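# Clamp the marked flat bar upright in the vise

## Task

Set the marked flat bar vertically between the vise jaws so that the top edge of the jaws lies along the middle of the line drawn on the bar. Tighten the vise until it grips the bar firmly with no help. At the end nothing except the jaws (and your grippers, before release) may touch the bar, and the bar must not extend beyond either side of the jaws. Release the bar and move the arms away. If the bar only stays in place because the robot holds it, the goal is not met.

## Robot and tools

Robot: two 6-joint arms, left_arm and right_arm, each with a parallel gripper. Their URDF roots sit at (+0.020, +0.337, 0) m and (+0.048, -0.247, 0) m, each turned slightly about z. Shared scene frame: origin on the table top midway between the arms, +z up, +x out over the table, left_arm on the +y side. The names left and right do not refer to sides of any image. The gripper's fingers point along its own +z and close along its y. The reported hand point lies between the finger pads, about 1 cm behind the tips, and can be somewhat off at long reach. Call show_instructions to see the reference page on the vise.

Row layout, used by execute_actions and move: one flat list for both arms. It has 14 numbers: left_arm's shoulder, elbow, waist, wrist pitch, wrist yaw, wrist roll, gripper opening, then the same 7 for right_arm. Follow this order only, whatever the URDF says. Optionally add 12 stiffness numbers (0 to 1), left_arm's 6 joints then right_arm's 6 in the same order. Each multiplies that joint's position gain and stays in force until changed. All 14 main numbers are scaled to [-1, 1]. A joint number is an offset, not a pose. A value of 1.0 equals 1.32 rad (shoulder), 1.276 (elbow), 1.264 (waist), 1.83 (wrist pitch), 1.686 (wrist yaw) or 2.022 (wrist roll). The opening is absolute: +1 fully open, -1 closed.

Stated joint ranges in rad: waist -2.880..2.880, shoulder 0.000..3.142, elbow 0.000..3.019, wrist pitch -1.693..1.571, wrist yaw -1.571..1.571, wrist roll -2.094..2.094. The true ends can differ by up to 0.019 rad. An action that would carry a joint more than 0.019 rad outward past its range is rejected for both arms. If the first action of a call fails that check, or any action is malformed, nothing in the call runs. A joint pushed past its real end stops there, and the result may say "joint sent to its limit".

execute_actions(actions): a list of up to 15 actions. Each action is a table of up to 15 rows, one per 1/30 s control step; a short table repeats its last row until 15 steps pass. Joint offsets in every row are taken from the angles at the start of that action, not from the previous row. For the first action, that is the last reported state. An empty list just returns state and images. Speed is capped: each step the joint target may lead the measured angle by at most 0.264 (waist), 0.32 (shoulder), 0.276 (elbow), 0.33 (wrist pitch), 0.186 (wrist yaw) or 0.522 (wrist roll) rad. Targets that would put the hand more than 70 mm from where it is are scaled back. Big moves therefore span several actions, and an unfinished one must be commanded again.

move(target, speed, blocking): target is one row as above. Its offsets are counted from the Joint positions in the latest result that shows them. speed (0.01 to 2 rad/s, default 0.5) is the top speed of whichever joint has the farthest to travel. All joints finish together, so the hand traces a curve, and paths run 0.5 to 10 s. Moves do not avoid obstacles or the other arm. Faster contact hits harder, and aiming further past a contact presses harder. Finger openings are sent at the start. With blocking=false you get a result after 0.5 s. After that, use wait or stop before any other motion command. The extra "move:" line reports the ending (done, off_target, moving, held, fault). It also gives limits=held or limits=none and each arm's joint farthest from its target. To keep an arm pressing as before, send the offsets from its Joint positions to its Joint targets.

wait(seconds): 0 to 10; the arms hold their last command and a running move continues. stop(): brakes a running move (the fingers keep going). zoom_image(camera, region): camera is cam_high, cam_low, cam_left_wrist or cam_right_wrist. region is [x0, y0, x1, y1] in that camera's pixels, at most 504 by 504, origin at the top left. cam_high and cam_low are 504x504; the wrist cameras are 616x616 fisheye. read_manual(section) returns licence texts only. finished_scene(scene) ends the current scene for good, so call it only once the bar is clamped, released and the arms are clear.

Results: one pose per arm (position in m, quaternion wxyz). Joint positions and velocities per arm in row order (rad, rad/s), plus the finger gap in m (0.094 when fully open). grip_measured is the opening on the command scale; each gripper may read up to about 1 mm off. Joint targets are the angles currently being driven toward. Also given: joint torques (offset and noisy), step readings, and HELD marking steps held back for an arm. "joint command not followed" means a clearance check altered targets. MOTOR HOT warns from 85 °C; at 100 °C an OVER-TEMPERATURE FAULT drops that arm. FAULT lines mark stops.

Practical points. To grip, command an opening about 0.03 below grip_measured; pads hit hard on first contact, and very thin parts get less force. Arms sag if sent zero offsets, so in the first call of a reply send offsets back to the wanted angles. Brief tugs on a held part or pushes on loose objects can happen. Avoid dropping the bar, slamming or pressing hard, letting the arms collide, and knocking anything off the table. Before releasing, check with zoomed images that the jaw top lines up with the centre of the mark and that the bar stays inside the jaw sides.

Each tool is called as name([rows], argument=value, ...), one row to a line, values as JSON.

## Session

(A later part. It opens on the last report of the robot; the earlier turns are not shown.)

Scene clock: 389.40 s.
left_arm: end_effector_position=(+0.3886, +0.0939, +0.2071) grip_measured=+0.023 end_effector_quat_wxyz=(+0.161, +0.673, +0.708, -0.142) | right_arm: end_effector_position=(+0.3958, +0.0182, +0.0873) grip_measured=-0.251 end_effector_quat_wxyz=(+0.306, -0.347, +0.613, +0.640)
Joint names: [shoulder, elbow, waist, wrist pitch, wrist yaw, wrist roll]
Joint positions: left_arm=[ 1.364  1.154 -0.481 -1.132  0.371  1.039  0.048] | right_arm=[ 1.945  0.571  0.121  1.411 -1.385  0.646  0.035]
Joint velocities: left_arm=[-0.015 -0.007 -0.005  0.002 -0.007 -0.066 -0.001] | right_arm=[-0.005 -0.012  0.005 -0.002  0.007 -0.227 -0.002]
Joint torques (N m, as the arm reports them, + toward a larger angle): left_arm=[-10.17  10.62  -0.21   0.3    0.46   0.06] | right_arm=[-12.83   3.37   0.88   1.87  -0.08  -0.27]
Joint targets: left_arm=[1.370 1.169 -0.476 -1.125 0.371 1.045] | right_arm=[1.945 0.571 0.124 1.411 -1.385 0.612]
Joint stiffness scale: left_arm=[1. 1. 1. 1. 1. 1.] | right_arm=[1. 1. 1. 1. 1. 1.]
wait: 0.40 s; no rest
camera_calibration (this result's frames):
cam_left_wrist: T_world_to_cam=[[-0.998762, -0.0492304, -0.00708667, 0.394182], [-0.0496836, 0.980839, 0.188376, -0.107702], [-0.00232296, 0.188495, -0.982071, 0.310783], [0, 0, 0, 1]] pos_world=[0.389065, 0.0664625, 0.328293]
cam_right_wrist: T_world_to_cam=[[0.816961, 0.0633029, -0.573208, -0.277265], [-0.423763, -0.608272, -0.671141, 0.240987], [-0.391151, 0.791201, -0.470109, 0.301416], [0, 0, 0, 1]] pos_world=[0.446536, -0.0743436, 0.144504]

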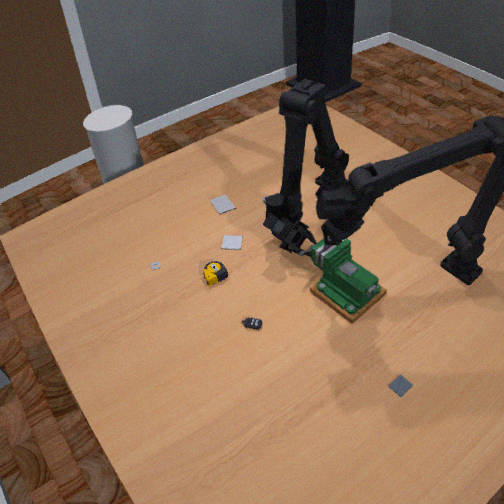

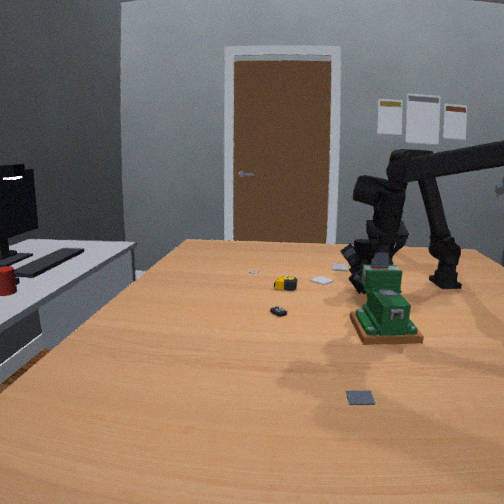

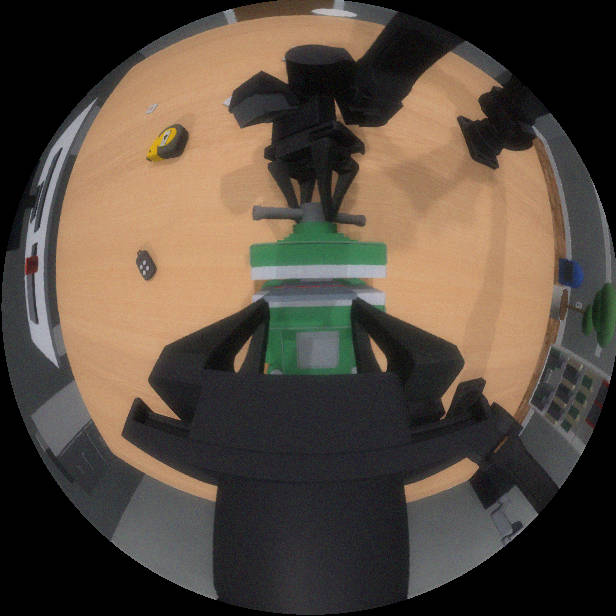

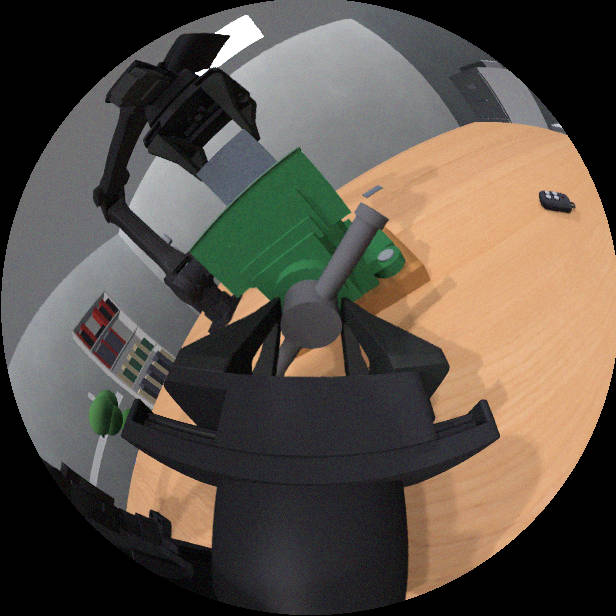

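execute_actions([
  [[0.004,0.012,0.004,0.004,0,0.003,-0.005, 0,0,0.002,0,0,-0.01,-0.33],[0.004,0.012,0.004,0.004,0,0.003,-0.005, 0,0,0.002,0,0,-0.01,-0.38],[0.004,0.012,0.004,0.004,0,0.003,-0.005, 0,0,0.002,0,0,-0.005,-0.4],[0.004,0.012,0.004,0.004,0,0.003,-0.005, 0,0,0.002,0,0,0.015,-0.4],[0.004,0.012,0.004,0.004,0,0.003,-0.005, 0,0,0.002,0,0,0.045,-0.4],[0.004,0.012,0.004,0.004,0,0.003,-0.005, 0,0,0.002,0,0,0.075,-0.4],[0.004,0.012,0.004,0.004,0,0.003,-0.005, 0,0,0.002,0,0,0.105,-0.4],[0.004,0.012,0.004,0.004,0,0.003,-0.005, 0,0,0.002,0,0,0.135,-0.4],[0.004,0.012,0.004,0.004,0,0.003,-0.005, 0,0,0.002,0,0,0.165,-0.4],[0.004,0.012,0.004,0.004,0,0.003,-0.005, 0,0,0.002,0,0,0.195,-0.4],[0.004,0.012,0.004,0.004,0,0.003,-0.005, 0,0,0.002,0,0,0.225,-0.4],[0.004,0.012,0.004,0.004,0,0.003,-0.005, 0,0,0.002,0,0,0.255,-0.4],[0.004,0.012,0.004,0.004,0,0.003,-0.005, 0,0,0.002,0,0,0.285,-0.4],[0.004,0.012,0.004,0.004,0,0.003,-0.005, 0,0,0.002,0,0,0.315,-0.4],[0.004,0.012,0.004,0.004,0,0.003,-0.005, 0,0,0.002,0,0,0.345,-0.4]],
  [[0.004,0.012,0.004,0.004,0,0.003,-0.005, 0,0,0.002,0,0,0.17,-0.4],[0.004,0.012,0.004,0.004,0,0.003,-0.005, 0,0,0.002,0,0,0.2,-0.4],[0.004,0.012,0.004,0.004,0,0.003,-0.005, 0,0,0.002,0,0,0.23,-0.4],[0.004,0.012,0.004,0.004,0,0.003,-0.005, 0,0,0.002,0,0,0.26,-0.4],[0.004,0.012,0.004,0.004,0,0.003,-0.005, 0,0,0.002,0,0,0.29,-0.4],[0.004,0.012,0.004,0.004,0,0.003,-0.005, 0,0,0.002,0,0,0.32,-0.4],[0.004,0.012,0.004,0.004,0,0.003,-0.005, 0,0,0.002,0,0,0.35,-0.4],[0.004,0.012,0.004,0.004,0,0.003,-0.005, 0,0,0.002,0,0,0.38,-0.4],[0.004,0.012,0.004,0.004,0,0.003,-0.005, 0,0,0.002,0,0,0.41,-0.4],[0.004,0.012,0.004,0.004,0,0.003,-0.005, 0,0,0.002,0,0,0.44,-0.4],[0.004,0.012,0.004,0.004,0,0.003,-0.005, 0,0,0.002,0,0,0.47,-0.4],[0.004,0.012,0.004,0.004,0,0.003,-0.005, 0,0,0.002,0,0,0.49,-0.4],[0.004,0.012,0.004,0.004,0,0.003,-0.005, 0,0,0.002,0,0,0.49,-0.4],[0.004,0.012,0.004,0.004,0,0.003,-0.005, 0,0,0.002,0,0,0.46,-0.4],[0.004,0.012,0.004,0.004,0,0.003,-0.005, 0,0,0.002,0,0,0.43,-0.25]],
  [[0.004,0.012,0.004,0.004,0,0.003,-0.005, 0,0,-0.004,0,-0.002,0.0,-0.1],[0.004,0.012,0.004,0.004,0,0.003,-0.005, 0,0,-0.01,0,-0.005,0.0,-0.1],[0.004,0.012,0.004,0.004,0,0.003,-0.005, 0,0,-0.016,0,-0.009,0.0,-0.1],[0.004,0.012,0.004,0.004,0,0.003,-0.005, 0,0,-0.022,0,-0.013,-0.02,-0.1],[0.004,0.012,0.004,0.004,0,0.003,-0.005, 0,0,-0.028,0,-0.017,-0.05,-0.1],[0.004,0.012,0.004,0.004,0,0.003,-0.005, 0,0,-0.034,0,-0.021,-0.083,-0.1],[0.004,0.012,0.004,0.004,0,0.003,-0.005, 0,0,-0.04,0,-0.025,-0.116,-0.1],[0.004,0.012,0.004,0.004,0,0.003,-0.005, 0,0,-0.044,0,-0.029,-0.149,-0.1],[0.004,0.012,0.004,0.004,0,0.003,-0.005, 0,0,-0.046,0,-0.032,-0.182,-0.1],[0.004,0.012,0.004,0.004,0,0.003,-0.005, 0,0,-0.046,0,-0.032,-0.215,-0.1],[0.004,0.012,0.004,0.004,0,0.003,-0.005, 0,0,-0.046,0,-0.032,-0.248,-0.1],[0.004,0.012,0.004,0.004,0,0.003,-0.005, 0,0,-0.046,0,-0.032,-0.281,-0.1],[0.004,0.012,0.004,0.004,0,0.003,-0.005, 0,0,-0.046,0,-0.032,-0.314,-0.1],[0.004,0.012,0.004,0.004,0,0.003,-0.005, 0,0,-0.046,0,-0.032,-0.347,-0.1],[0.004,0.012,0.004,0.004,0,0.003,-0.005, 0,0,-0.046,0,-0.032,-0.38,-0.1]],
  [[0.004,0.012,0.004,0.004,0,0.003,-0.005, 0,0,-0.004,0,0,-0.184,-0.1],[0.004,0.012,0.004,0.004,0,0.003,-0.005, 0,0,-0.004,0,0,-0.217,-0.1],[0.004,0.012,0.004,0.004,0,0.003,-0.005, 0,0,-0.004,0,0,-0.25,-0.1],[0.004,0.012,0.004,0.004,0,0.003,-0.005, 0,0,-0.004,0,0,-0.283,-0.1],[0.004,0.012,0.004,0.004,0,0.003,-0.005, 0,0,-0.004,0,0,-0.316,-0.1],[0.004,0.012,0.004,0.004,0,0.003,-0.005, 0,0,-0.004,0,0,-0.349,-0.1],[0.004,0.012,0.004,0.004,0,0.003,-0.005, 0,0,-0.004,0,0,-0.382,-0.1],[0.004,0.012,0.004,0.004,0,0.003,-0.005, 0,0,-0.004,0,0,-0.415,0.0],[0.004,0.012,0.004,0.004,0,0.003,-0.005, 0,0,-0.004,0,0,-0.448,0.1],[0.004,0.012,0.004,0.004,0,0.003,-0.005, 0,0,-0.004,0,0,-0.481,0.2],[0.004,0.012,0.004,0.004,0,0.003,-0.005, 0,0,-0.004,0,0,-0.514,0.3],[0.004,0.012,0.004,0.004,0,0.003,-0.005, 0,0,-0.004,0,0,-0.547,0.4],[0.004,0.012,0.004,0.004,0,0.003,-0.005, 0,0,-0.004,0,0,-0.58,0.5],[0.004,0.012,0.004,0.004,0,0.003,-0.005, 0,0,-0.004,0,0,-0.61,0.6],[0.004,0.012,0.004,0.004,0,0.003,-0.005, 0,0,-0.004,0,0,-0.61,0.7]],
])

Scene clock: 403.17 s.
left_arm: end_effector_position=(+0.3886, +0.0939, +0.2071) grip_measured=+0.023 end_effector_quat_wxyz=(+0.161, +0.673, +0.708, -0.142) | right_arm: end_effector_position=(+0.4008, -0.0010, +0.0870) grip_measured=+0.650 end_effector_quat_wxyz=(+0.387, -0.423, +0.564, +0.594)
Joint names: [shoulder, elbow, waist, wrist pitch, wrist yaw, wrist roll]
Joint positions: left_arm=[ 1.364  1.154 -0.481 -1.132  0.371  1.039  0.048] | right_arm=[ 1.945  0.571  0.068  1.411 -1.435  0.386  0.078]
Joint velocities: left_arm=[-0.024  0.007  0.005  0.012 -0.007 -0.066 -0.   ] | right_arm=[ 0.005 -0.012 -0.005  0.012 -0.066 -1.458  0.096]
Joint torques (N m, as the arm reports them, + toward a larger angle): left_arm=[-10.08  10.36  -0.48   0.59   0.45   0.  ] | right_arm=[-12.8    3.31   0.1    1.82  -0.09  -0.2 ]
Joint targets: left_arm=[1.370 1.169 -0.476 -1.125 0.371 1.045] | right_arm=[1.945 0.571 0.063 1.411 -1.435 0.150]
Joint stiffness scale: left_arm=[1. 1. 1. 1. 1. 1.] | right_arm=[1. 1. 1. 1. 1. 1.]
Step readings (joint positions; steps 1 to 15: 1st action; 16 to 30: 2nd action; 31 to 45: 3rd action; 46 to 60: 4th action):
0: left_arm=[1.364 1.154 -0.481 -1.132 0.371 1.039] | right_arm=[1.945 0.571 0.121 1.411 -1.385 0.627]
1: left_arm=[1.364 1.154 -0.481 -1.132 0.371 1.039] | right_arm=[1.945 0.571 0.121 1.411 -1.385 0.627]
2: left_arm=[1.364 1.154 -0.481 -1.132 0.371 1.039] | right_arm=[1.945 0.571 0.121 1.411 -1.385 0.627]
4: left_arm=[1.364 1.154 -0.481 -1.132 0.371 1.039] | right_arm=[1.945 0.571 0.121 1.411 -1.385 0.630]
8: left_arm=[1.364 1.154 -0.481 -1.132 0.371 1.039] | right_arm=[1.945 0.571 0.121 1.411 -1.385 0.728]
15: left_arm=[1.364 1.154 -0.481 -1.132 0.371 1.039] | right_arm=[1.945 0.571 0.122 1.411 -1.385 1.072]
16: left_arm=[1.364 1.154 -0.481 -1.132 0.371 1.039] | right_arm=[1.945 0.571 0.122 1.411 -1.384 1.130]
17: left_arm=[1.364 1.154 -0.481 -1.132 0.371 1.039] | right_arm=[1.945 0.571 0.122 1.411 -1.384 1.189]
19: left_arm=[1.364 1.154 -0.481 -1.132 0.371 1.039] | right_arm=[1.945 0.571 0.122 1.411 -1.384 1.308]
23: left_arm=[1.364 1.154 -0.481 -1.132 0.371 1.039] | right_arm=[1.945 0.571 0.122 1.411 -1.384 1.548]
30: left_arm=[1.364 1.154 -0.481 -1.132 0.371 1.039] | right_arm=[1.945 0.571 0.123 1.411 -1.383 1.878]
31: left_arm=[1.364 1.154 -0.481 -1.132 0.371 1.039] | right_arm=[1.945 0.571 0.123 1.411 -1.384 1.880]
32: left_arm=[1.364 1.154 -0.481 -1.132 0.371 1.039] | right_arm=[1.945 0.571 0.123 1.411 -1.387 1.880]
34: left_arm=[1.364 1.154 -0.481 -1.132 0.371 1.039] | right_arm=[1.945 0.571 0.119 1.411 -1.398 1.876]
38: left_arm=[1.364 1.154 -0.481 -1.132 0.371 1.039] | right_arm=[1.945 0.571 0.095 1.411 -1.425 1.766]
45: left_arm=[1.364 1.154 -0.481 -1.132 0.371 1.039] | right_arm=[1.945 0.571 0.068 1.411 -1.435 1.384]
46: left_arm=[1.364 1.154 -0.481 -1.132 0.371 1.039] | right_arm=[1.945 0.571 0.068 1.411 -1.435 1.317]
47: left_arm=[1.364 1.154 -0.481 -1.132 0.371 1.039] | right_arm=[1.945 0.571 0.068 1.411 -1.435 1.248]
49: left_arm=[1.364 1.154 -0.481 -1.132 0.371 1.039] | right_arm=[1.945 0.571 0.068 1.411 -1.435 1.112]
53: left_arm=[1.364 1.154 -0.481 -1.132 0.371 1.039] | right_arm=[1.945 0.571 0.068 1.411 -1.435 0.843]
60: Joint positions above
camera_calibration (this result's frames):
cam_left_wrist: T_world_to_cam=[[-0.998762, -0.0492304, -0.00708667, 0.394182], [-0.0496836, 0.980839, 0.188376, -0.107702], [-0.00232296, 0.188495, -0.982071, 0.310783], [0, 0, 0, 1]] pos_world=[0.389065, 0.0664625, 0.328293]
cam_right_wrist: T_world_to_cam=[[0.936779, 0.0662304, -0.343596, -0.348336], [-0.239298, -0.595168, -0.767145, 0.165681], [-0.255305, 0.800868, -0.541692, 0.270208], [0, 0, 0, 1]] pos_world=[0.434947, -0.0947225, 0.153785]

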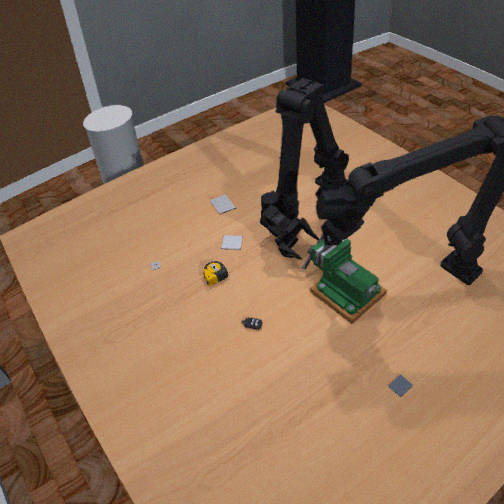

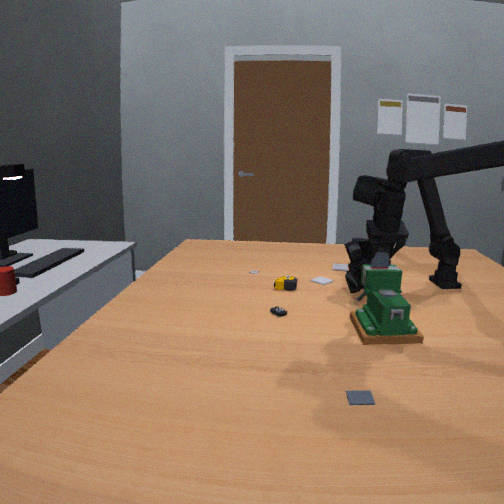

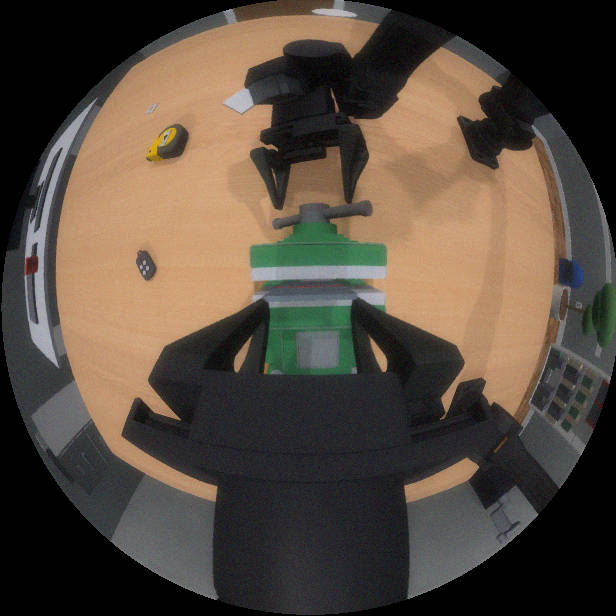

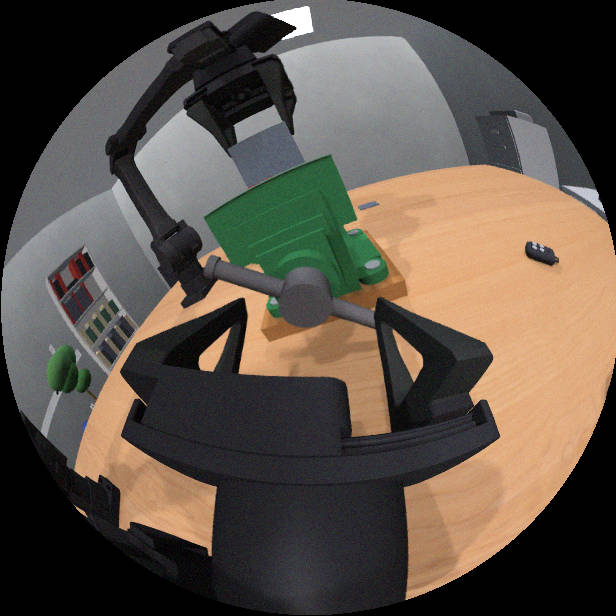

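execute_actions(actions=[])

Scene clock: 407.63 s.
left_arm: end_effector_position=(+0.3886, +0.0939, +0.2071) grip_measured=+0.023 end_effector_quat_wxyz=(+0.161, +0.673, +0.708, -0.142) | right_arm: end_effector_position=(+0.4008, -0.0010, +0.0870) grip_measured=+0.699 end_effector_quat_wxyz=(+0.450, -0.483, +0.514, +0.548)
Joint names: [shoulder, elbow, waist, wrist pitch, wrist yaw, wrist roll]
Joint positions: left_arm=[ 1.364  1.154 -0.481 -1.132  0.371  1.039  0.048] | right_arm=[ 1.945  0.571  0.068  1.411 -1.435  0.166  0.08 ]
Joint velocities: left_arm=[ 0.015 -0.012  0.005  0.002 -0.037  0.007 -0.001] | right_arm=[-0.005 -0.002 -0.005 -0.007  0.022  0.022 -0.001]
Joint torques (N m, as the arm reports them, + toward a larger angle): left_arm=[-10.02  10.16   0.33   0.45   0.45   0.04] | right_arm=[-12.75   3.29   0.15   1.79  -0.08  -0.23]
Joint targets: left_arm=[1.370 1.169 -0.476 -1.125 0.371 1.045] | right_arm=[1.945 0.571 0.063 1.411 -1.435 0.150]
Joint stiffness scale: left_arm=[1. 1. 1. 1. 1. 1.] | right_arm=[1. 1. 1. 1. 1. 1.]
camera_calibration (this result's frames):
cam_left_wrist: T_world_to_cam=[[-0.998762, -0.0492304, -0.00708667, 0.394182], [-0.0496836, 0.980839, 0.188376, -0.107702], [-0.00232296, 0.188495, -0.982071, 0.310783], [0, 0, 0, 1]] pos_world=[0.389065, 0.0664625, 0.328293]
cam_right_wrist: T_world_to_cam=[[0.98915, 0.0686404, -0.129886, -0.387913], [-0.0658021, -0.583474, -0.809462, 0.0998376], [-0.131347, 0.809226, -0.572626, 0.223226], [0, 0, 0, 1]] pos_world=[0.419594, -0.0957609, 0.158255]

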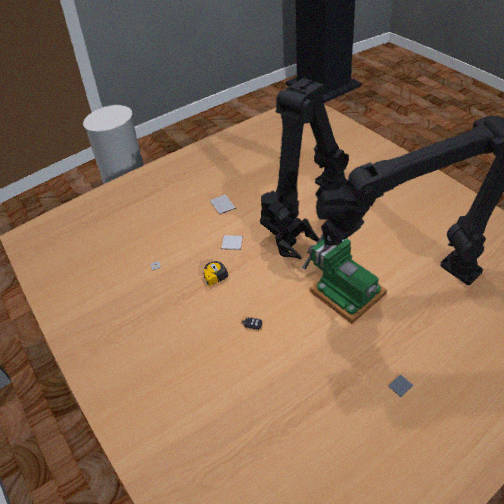

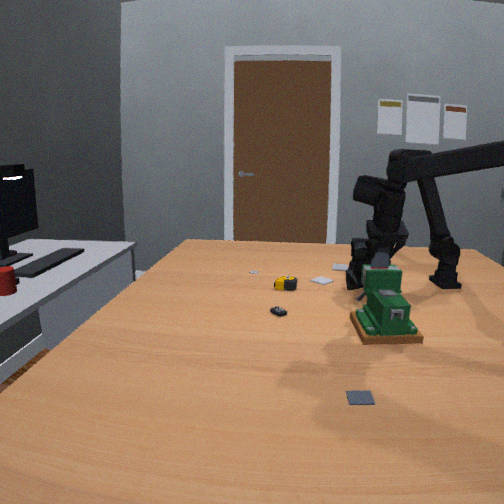

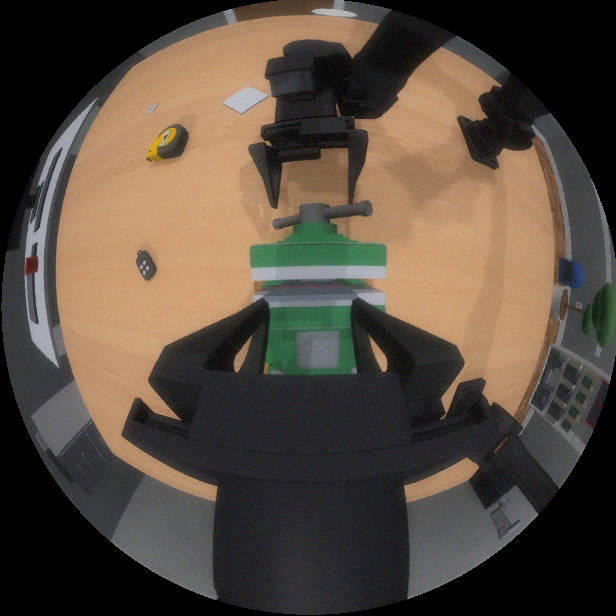

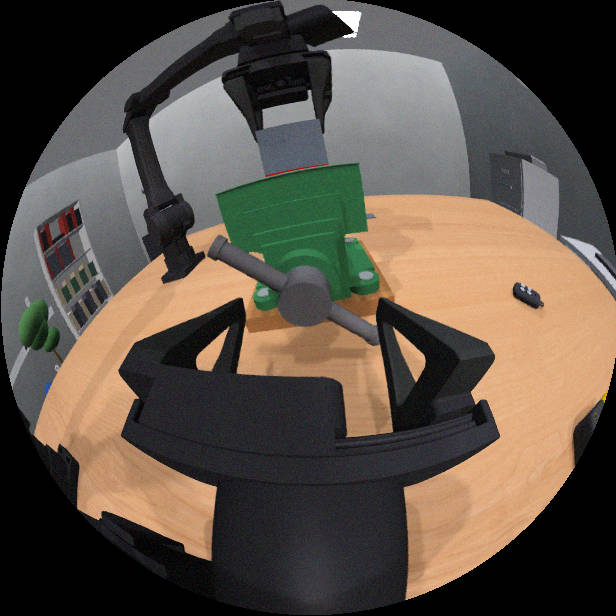

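execute_actions([
  [[0.004,0.012,0.004,0.004,0,0.003,-0.005,0,0,0.004,0,0.0026,0,0.7],[0.004,0.012,0.004,0.004,0,0.003,-0.005,0,0,0.008,0,0.0052,0,0.7],[0.004,0.012,0.004,0.004,0,0.003,-0.005,0,0,0.0125,0,0.0079,0,0.7],[0.004,0.012,0.004,0.004,0,0.003,-0.005,0,0,0.0167,0,0.0105,0,0.7],[0.004,0.012,0.004,0.004,0,0.003,-0.005,0,0,0.021,0,0.013,0,0.7],[0.004,0.012,0.004,0.004,0,0.003,-0.005,0,0,0.025,0,0.0158,0,0.7],[0.004,0.012,0.004,0.004,0,0.003,-0.005,0,0,0.029,0,0.0184,0,0.7],[0.004,0.012,0.004,0.004,0,0.003,-0.005,0,0,0.033,0,0.021,0,0.7],[0.004,0.012,0.004,0.004,0,0.003,-0.005,0,0,0.0375,0,0.0236,0,0.7],[0.004,0.012,0.004,0.004,0,0.003,-0.005,0,0,0.042,0,0.026,0,0.7],[0.004,0.012,0.004,0.004,0,0.003,-0.005,0,0,0.046,0,0.029,0,0.7],[0.004,0.012,0.004,0.004,0,0.003,-0.005,0,0,0.051,0,0.0315,0,0.7],[0.004,0.012,0.004,0.004,0,0.003,-0.005,0,0,0.051,0,0.0315,0,0.65],[0.004,0.012,0.004,0.004,0,0.003,-0.005,0,0,0.051,0,0.0315,0,0.55],[0.004,0.012,0.004,0.004,0,0.003,-0.005,0,0,0.051,0,0.0315,0,0.47]],
  [[0.004,0.012,0.004,0.004,0,0.003,-0.005,0,0,0.003,0,0.002,0,0.38],[0.004,0.012,0.004,0.004,0,0.003,-0.005,0,0,0.003,0,0.002,0.01,0.28],[0.004,0.012,0.004,0.004,0,0.003,-0.005,0,0,0.003,0,0.002,0.03,0.18],[0.004,0.012,0.004,0.004,0,0.003,-0.005,0,0,0.003,0,0.002,0.055,0.08],[0.004,0.012,0.004,0.004,0,0.003,-0.005,0,0,0.003,0,0.002,0.085,-0.02],[0.004,0.012,0.004,0.004,0,0.003,-0.005,0,0,0.003,0,0.002,0.115,-0.12],[0.004,0.012,0.004,0.004,0,0.003,-0.005,0,0,0.003,0,0.002,0.145,-0.22],[0.004,0.012,0.004,0.004,0,0.003,-0.005,0,0,0.003,0,0.002,0.175,-0.31],[0.004,0.012,0.004,0.004,0,0.003,-0.005,0,0,0.003,0,0.002,0.205,-0.4],[0.004,0.012,0.004,0.004,0,0.003,-0.005,0,0,0.003,0,0.002,0.235,-0.4],[0.004,0.012,0.004,0.004,0,0.003,-0.005,0,0,0.003,0,0.002,0.265,-0.4],[0.004,0.012,0.004,0.004,0,0.003,-0.005,0,0,0.003,0,0.002,0.295,-0.4],[0.004,0.012,0.004,0.004,0,0.003,-0.005,0,0,0.003,0,0.002,0.325,-0.4],[0.004,0.012,0.004,0.004,0,0.003,-0.005,0,0,0.003,0,0.002,0.355,-0.4],[0.004,0.012,0.004,0.004,0,0.003,-0.005,0,0,0.003,0,0.002,0.385,-0.4]],
  [[0.004,0.012,0.004,0.004,0,0.003,-0.005,0,0,0,0,0,0.17,-0.4],[0.004,0.012,0.004,0.004,0,0.003,-0.005,0,0,0,0,0,0.20,-0.4],[0.004,0.012,0.004,0.004,0,0.003,-0.005,0,0,0,0,0,0.23,-0.4],[0.004,0.012,0.004,0.004,0,0.003,-0.005,0,0,0,0,0,0.26,-0.4],[0.004,0.012,0.004,0.004,0,0.003,-0.005,0,0,0,0,0,0.29,-0.4],[0.004,0.012,0.004,0.004,0,0.003,-0.005,0,0,0,0,0,0.32,-0.4],[0.004,0.012,0.004,0.004,0,0.003,-0.005,0,0,0,0,0,0.35,-0.4],[0.004,0.012,0.004,0.004,0,0.003,-0.005,0,0,0,0,0,0.38,-0.4],[0.004,0.012,0.004,0.004,0,0.003,-0.005,0,0,0,0,0,0.41,-0.4],[0.004,0.012,0.004,0.004,0,0.003,-0.005,0,0,0,0,0,0.44,-0.4],[0.004,0.012,0.004,0.004,0,0.003,-0.005,0,0,0,0,0,0.47,-0.4],[0.004,0.012,0.004,0.004,0,0.003,-0.005,0,0,0,0,0,0.50,-0.4],[0.004,0.012,0.004,0.004,0,0.003,-0.005,0,0,0,0,0,0.53,-0.4],[0.004,0.012,0.004,0.004,0,0.003,-0.005,0,0,0,0,0,0.56,-0.4],[0.004,0.012,0.004,0.004,0,0.003,-0.005,0,0,0,0,0,0.59,-0.4]],
])

Scene clock: 418.00 s.
left_arm: end_effector_position=(+0.3886, +0.0939, +0.2071) grip_measured=+0.023 end_effector_quat_wxyz=(+0.161, +0.673, +0.708, -0.142) | right_arm: end_effector_position=(+0.3956, +0.0203, +0.0873) grip_measured=-0.349 end_effector_quat_wxyz=(-0.010, -0.037, +0.704, +0.710)
Joint names: [shoulder, elbow, waist, wrist pitch, wrist yaw, wrist roll]
Joint positions: left_arm=[ 1.364  1.154 -0.481 -1.132  0.371  1.039  0.048] | right_arm=[ 1.945  0.571  0.127  1.411 -1.377  1.568  0.031]
Joint velocities: left_arm=[ 0.024  0.017 -0.005 -0.002  0.007 -0.007 -0.   ] | right_arm=[ 0.005 -0.012 -0.005  0.002 -0.007  1.722  0.001]
Joint torques (N m, as the arm reports them, + toward a larger angle): left_arm=[-9.3   9.98  1.17  0.3   0.47 -0.05] | right_arm=[-12.8    3.33   0.84   1.91  -0.13   0.21]
Joint targets: left_arm=[1.370 1.169 -0.476 -1.125 0.371 1.045] | right_arm=[1.945 0.571 0.126 1.411 -1.378 1.861]
Joint stiffness scale: left_arm=[1. 1. 1. 1. 1. 1.] | right_arm=[1. 1. 1. 1. 1. 1.]
Step readings (joint positions; steps 1 to 15: 1st action; 16 to 30: 2nd action; 31 to 45: 3rd action):
0: left_arm=[1.364 1.154 -0.481 -1.132 0.371 1.039] | right_arm=[1.945 0.571 0.068 1.411 -1.435 0.166]
1: left_arm=[1.364 1.154 -0.481 -1.132 0.371 1.039] | right_arm=[1.945 0.571 0.068 1.411 -1.434 0.166]
2: left_arm=[1.364 1.154 -0.481 -1.132 0.371 1.039] | right_arm=[1.945 0.571 0.068 1.411 -1.431 0.166]
4: left_arm=[1.364 1.154 -0.481 -1.132 0.371 1.039] | right_arm=[1.945 0.571 0.070 1.411 -1.423 0.166]
8: left_arm=[1.364 1.154 -0.481 -1.132 0.371 1.039] | right_arm=[1.945 0.571 0.086 1.411 -1.405 0.166]
15: left_arm=[1.364 1.154 -0.481 -1.132 0.371 1.039] | right_arm=[1.945 0.571 0.125 1.411 -1.385 0.166]
16: left_arm=[1.364 1.154 -0.481 -1.132 0.371 1.039] | right_arm=[1.945 0.571 0.127 1.411 -1.385 0.166]
17: left_arm=[1.364 1.154 -0.481 -1.132 0.371 1.039] | right_arm=[1.945 0.571 0.127 1.411 -1.384 0.167]
19: left_arm=[1.364 1.154 -0.481 -1.132 0.371 1.039] | right_arm=[1.945 0.571 0.127 1.411 -1.381 0.188]
23: left_arm=[1.364 1.154 -0.481 -1.132 0.371 1.039] | right_arm=[1.945 0.571 0.127 1.411 -1.379 0.308]
30: left_arm=[1.364 1.154 -0.481 -1.132 0.371 1.039] | right_arm=[1.945 0.571 0.127 1.411 -1.378 0.668]
31: left_arm=[1.364 1.154 -0.481 -1.132 0.371 1.039] | right_arm=[1.945 0.571 0.127 1.411 -1.378 0.727]
32: left_arm=[1.364 1.154 -0.481 -1.132 0.371 1.039] | right_arm=[1.945 0.571 0.127 1.411 -1.378 0.785]
34: left_arm=[1.364 1.154 -0.481 -1.132 0.371 1.039] | right_arm=[1.945 0.571 0.127 1.411 -1.378 0.904]
38: left_arm=[1.364 1.154 -0.481 -1.132 0.371 1.039] | right_arm=[1.945 0.571 0.127 1.411 -1.377 1.145]
45: Joint positions above
camera_calibration (this result's frames):
cam_left_wrist: T_world_to_cam=[[-0.998762, -0.0492304, -0.00708667, 0.394182], [-0.0496836, 0.980839, 0.188376, -0.107702], [-0.00232296, 0.188495, -0.982071, 0.310783], [0, 0, 0, 1]] pos_world=[0.389065, 0.0664625, 0.328293]
cam_right_wrist: T_world_to_cam=[[0.0375258, 0.0120619, -0.999223, 0.0693515], [-0.771712, -0.634916, -0.0366458, 0.324999], [-0.634864, 0.772487, -0.0145174, 0.356732], [0, 0, 0, 1]] pos_world=[0.47468, -0.0700609, 0.0863863]

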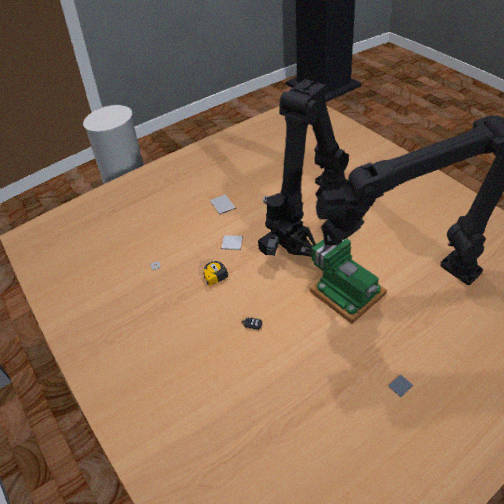

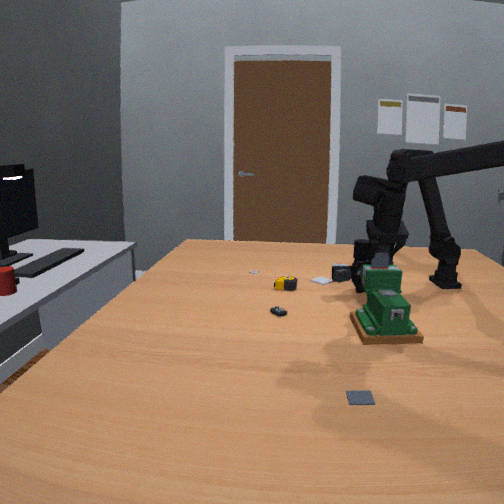

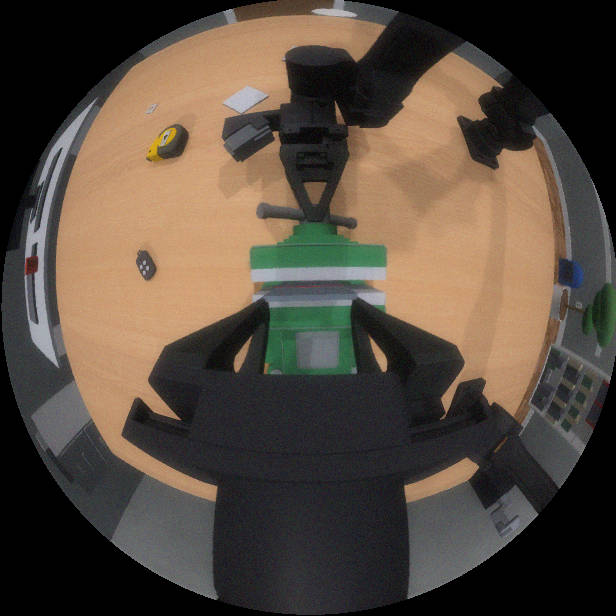

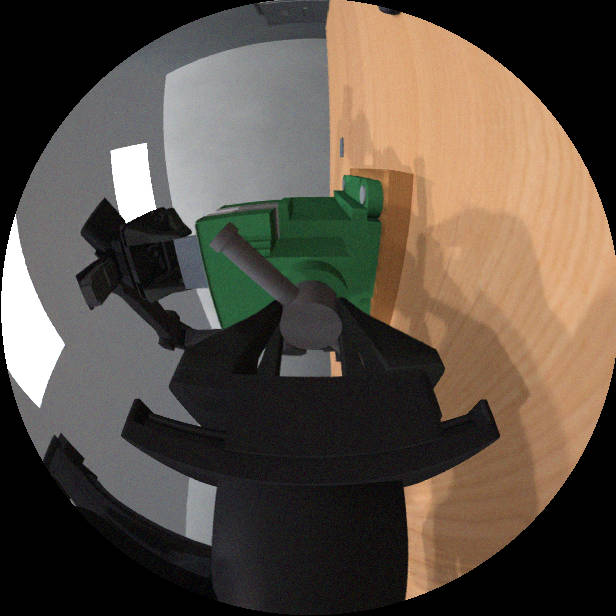

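execute_actions([
  [[0.004,0.012,0.004,0.004,0,0.003,-0.005,0,0,0,0,-0.003,0.144,-0.3],[0.004,0.012,0.004,0.004,0,0.003,-0.005,0,0,0,0,-0.003,0.144,-0.25],[0.004,0.012,0.004,0.004,0,0.003,-0.005,0,0,0,0,-0.003,0.12,-0.25],[0.004,0.012,0.004,0.004,0,0.003,-0.005,0,0,0,0,-0.003,0.09,-0.25],[0.004,0.012,0.004,0.004,0,0.003,-0.005,0,0,0,0,-0.003,0.055,-0.25],[0.004,0.012,0.004,0.004,0,0.003,-0.005,0,0,0,0,-0.003,0.02,-0.25],[0.004,0.012,0.004,0.004,0,0.003,-0.005,0,0,0,0,-0.003,-0.013,-0.25],[0.004,0.012,0.004,0.004,0,0.003,-0.005,0,0,0,0,-0.003,-0.046,-0.25],[0.004,0.012,0.004,0.004,0,0.003,-0.005,0,0,0,0,-0.003,-0.08,-0.25],[0.004,0.012,0.004,0.004,0,0.003,-0.005,0,0,0,0,-0.003,-0.113,-0.25],[0.004,0.012,0.004,0.004,0,0.003,-0.005,0,0,0,0,-0.003,-0.146,-0.25],[0.004,0.012,0.004,0.004,0,0.003,-0.005,0,0,0,0,-0.003,-0.18,-0.25],[0.004,0.012,0.004,0.004,0,0.003,-0.005,0,0,0,0,-0.003,-0.213,-0.25],[0.004,0.012,0.004,0.004,0,0.003,-0.005,0,0,0,0,-0.003,-0.246,-0.25],[0.004,0.012,0.004,0.004,0,0.003,-0.005,0,0,0,0,-0.003,-0.28,-0.25]],
  [[0.004,0.012,0.004,0.004,0,0.003,-0.005,0,0,0,0,0,-0.18,-0.25],[0.004,0.012,0.004,0.004,0,0.003,-0.005,0,0,0,0,0,-0.213,-0.25],[0.004,0.012,0.004,0.004,0,0.003,-0.005,0,0,0,0,0,-0.246,-0.25],[0.004,0.012,0.004,0.004,0,0.003,-0.005,0,0,0,0,0,-0.28,-0.25],[0.004,0.012,0.004,0.004,0,0.003,-0.005,0,0,0,0,0,-0.313,-0.25],[0.004,0.012,0.004,0.004,0,0.003,-0.005,0,0,0,0,0,-0.346,-0.25],[0.004,0.012,0.004,0.004,0,0.003,-0.005,0,0,0,0,0,-0.38,-0.25],[0.004,0.012,0.004,0.004,0,0.003,-0.005,0,0,0,0,0,-0.40,-0.25],[0.004,0.012,0.004,0.004,0,0.003,-0.005,0,0,0,0,0,-0.40,-0.25],[0.004,0.012,0.004,0.004,0,0.003,-0.005,0,0,0,0,0,-0.40,-0.25],[0.004,0.012,0.004,0.004,0,0.003,-0.005,0,0,0,0,0,-0.40,-0.3],[0.004,0.012,0.004,0.004,0,0.003,-0.005,0,0,0,0,0,-0.39,-0.35],[0.004,0.012,0.004,0.004,0,0.003,-0.005,0,0,0,0,0,-0.37,-0.4],[0.004,0.012,0.004,0.004,0,0.003,-0.005,0,0,0,0,0,-0.35,-0.4],[0.004,0.012,0.004,0.004,0,0.003,-0.005,0,0,0,0,0,-0.33,-0.4]],
  [[0.004,0.012,0.004,0.004,0,0.003,-0.005,0,0,0.002,0,0,0.04,-0.4],[0.004,0.012,0.004,0.004,0,0.003,-0.005,0,0,0.002,0,0,0.07,-0.4],[0.004,0.012,0.004,0.004,0,0.003,-0.005,0,0,0.002,0,0,0.10,-0.4],[0.004,0.012,0.004,0.004,0,0.003,-0.005,0,0,0.002,0,0,0.133,-0.4],[0.004,0.012,0.004,0.004,0,0.003,-0.005,0,0,0.002,0,0,0.166,-0.4],[0.004,0.012,0.004,0.004,0,0.003,-0.005,0,0,0.002,0,0,0.20,-0.4],[0.004,0.012,0.004,0.004,0,0.003,-0.005,0,0,0.002,0,0,0.233,-0.4],[0.004,0.012,0.004,0.004,0,0.003,-0.005,0,0,0.002,0,0,0.266,-0.4],[0.004,0.012,0.004,0.004,0,0.003,-0.005,0,0,0.002,0,0,0.30,-0.4],[0.004,0.012,0.004,0.004,0,0.003,-0.005,0,0,0.002,0,0,0.333,-0.4],[0.004,0.012,0.004,0.004,0,0.003,-0.005,0,0,0.002,0,0,0.366,-0.4],[0.004,0.012,0.004,0.004,0,0.003,-0.005,0,0,0.002,0,0,0.40,-0.4],[0.004,0.012,0.004,0.004,0,0.003,-0.005,0,0,0.002,0,0,0.433,-0.4],[0.004,0.012,0.004,0.004,0,0.003,-0.005,0,0,0.002,0,0,0.466,-0.4],[0.004,0.012,0.004,0.004,0,0.003,-0.005,0,0,0.002,0,0,0.50,-0.4]],
])

Scene clock: 426.43 s.
left_arm: end_effector_position=(+0.3886, +0.0939, +0.2071) grip_measured=+0.023 end_effector_quat_wxyz=(+0.161, +0.673, +0.708, -0.142) | right_arm: end_effector_position=(+0.3954, +0.0207, +0.0872) grip_measured=-0.357 end_effector_quat_wxyz=(+0.086, -0.133, +0.692, +0.704)
Joint names: [shoulder, elbow, waist, wrist pitch, wrist yaw, wrist roll]
Joint positions: left_arm=[ 1.364  1.154 -0.481 -1.132  0.371  1.039  0.048] | right_arm=[ 1.945  0.571  0.128  1.409 -1.377  1.294  0.03 ]
Joint velocities: left_arm=[-0.005 -0.017 -0.005 -0.002 -0.007  0.081  0.001] | right_arm=[-0.005 -0.002  0.005 -0.002 -0.007  1.839  0.   ]
Joint torques (N m, as the arm reports them, + toward a larger angle): left_arm=[-10.7    9.98  -0.16   0.4    0.45   0.  ] | right_arm=[-12.77   3.42   1.05   1.89  -0.08   0.22]
Joint targets: left_arm=[1.370 1.169 -0.476 -1.125 0.371 1.045] | right_arm=[1.945 0.571 0.130 1.409 -1.377 1.604]
Joint stiffness scale: left_arm=[1. 1. 1. 1. 1. 1.] | right_arm=[1. 1. 1. 1. 1. 1.]
Step readings (joint positions; steps 1 to 15: 1st action; 16 to 30: 2nd action; 31 to 45: 3rd action):
0: left_arm=[1.364 1.154 -0.481 -1.132 0.371 1.039] | right_arm=[1.945 0.571 0.127 1.411 -1.377 1.828]
1: left_arm=[1.364 1.154 -0.481 -1.132 0.371 1.039] | right_arm=[1.945 0.571 0.127 1.411 -1.377 1.830]
2: left_arm=[1.364 1.154 -0.481 -1.132 0.371 1.039] | right_arm=[1.945 0.571 0.127 1.411 -1.378 1.832]
4: left_arm=[1.364 1.154 -0.481 -1.132 0.371 1.039] | right_arm=[1.945 0.571 0.127 1.411 -1.380 1.821]
8: left_arm=[1.364 1.154 -0.481 -1.132 0.371 1.039] | right_arm=[1.945 0.571 0.127 1.411 -1.380 1.684]
15: left_arm=[1.364 1.154 -0.481 -1.132 0.371 1.039] | right_arm=[1.945 0.571 0.127 1.411 -1.380 1.283]
16: left_arm=[1.364 1.154 -0.481 -1.132 0.371 1.039] | right_arm=[1.945 0.571 0.127 1.411 -1.380 1.217]
17: left_arm=[1.364 1.154 -0.481 -1.132 0.371 1.039] | right_arm=[1.945 0.571 0.127 1.411 -1.380 1.150]
19: left_arm=[1.364 1.154 -0.481 -1.132 0.371 1.039] | right_arm=[1.945 0.571 0.127 1.411 -1.380 1.016]
23: left_arm=[1.364 1.154 -0.481 -1.132 0.371 1.039] | right_arm=[1.945 0.571 0.127 1.411 -1.380 0.751]
30: left_arm=[1.364 1.154 -0.481 -1.132 0.371 1.039] | right_arm=[1.945 0.571 0.127 1.409 -1.377 0.594]
31: left_arm=[1.364 1.154 -0.481 -1.132 0.371 1.039] | right_arm=[1.945 0.571 0.127 1.409 -1.377 0.603]
32: left_arm=[1.364 1.154 -0.481 -1.132 0.371 1.039] | right_arm=[1.945 0.571 0.127 1.409 -1.377 0.619]
34: left_arm=[1.364 1.154 -0.481 -1.132 0.371 1.039] | right_arm=[1.945 0.571 0.127 1.409 -1.377 0.678]
38: left_arm=[1.364 1.154 -0.481 -1.132 0.371 1.039] | right_arm=[1.945 0.571 0.128 1.409 -1.377 0.867]
45: Joint positions above
camera_calibration (this result's frames):
cam_left_wrist: T_world_to_cam=[[-0.998762, -0.0492304, -0.00708667, 0.394182], [-0.0496836, 0.980839, 0.188376, -0.107702], [-0.00232296, 0.188495, -0.982071, 0.310783], [0, 0, 0, 1]] pos_world=[0.389065, 0.0664625, 0.328293]
cam_right_wrist: T_world_to_cam=[[0.304736, 0.0296989, -0.951974, -0.0409371], [-0.732599, -0.631407, -0.25421, 0.328499], [-0.608633, 0.774882, -0.170655, 0.35946], [0, 0, 0, 1]] pos_world=[0.471913, -0.069907, 0.105881]

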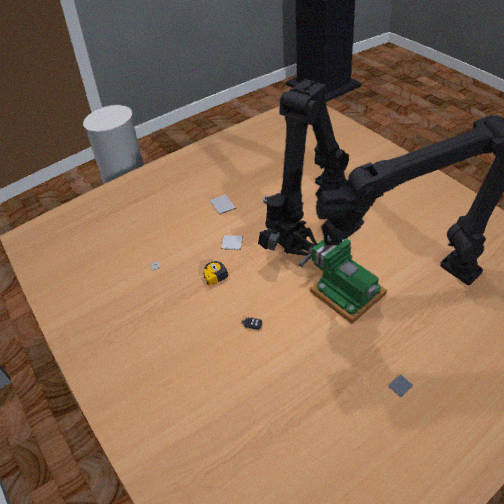

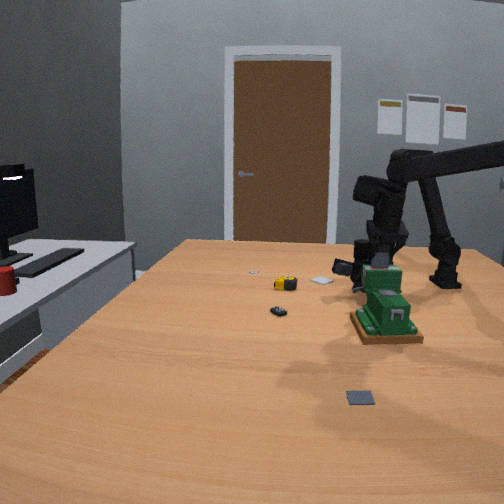

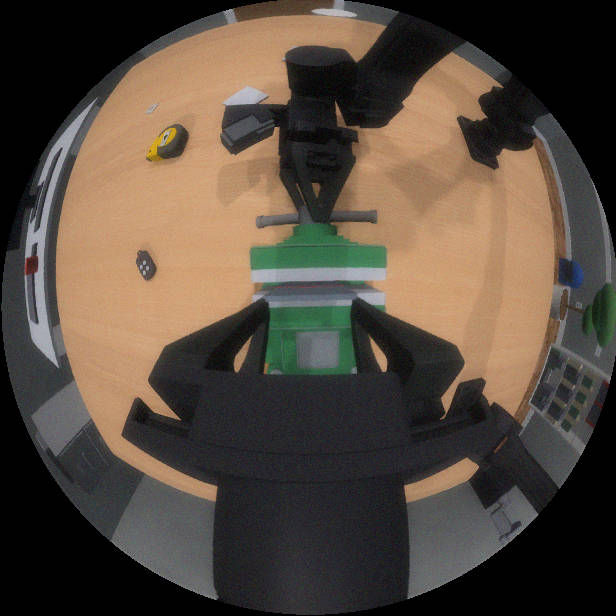

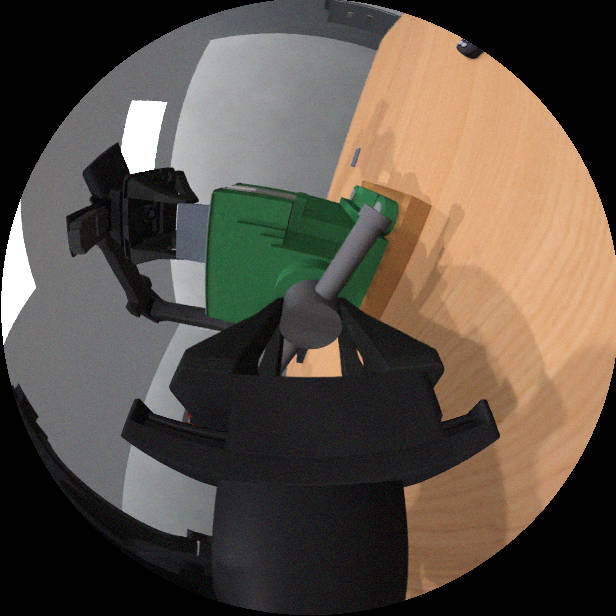

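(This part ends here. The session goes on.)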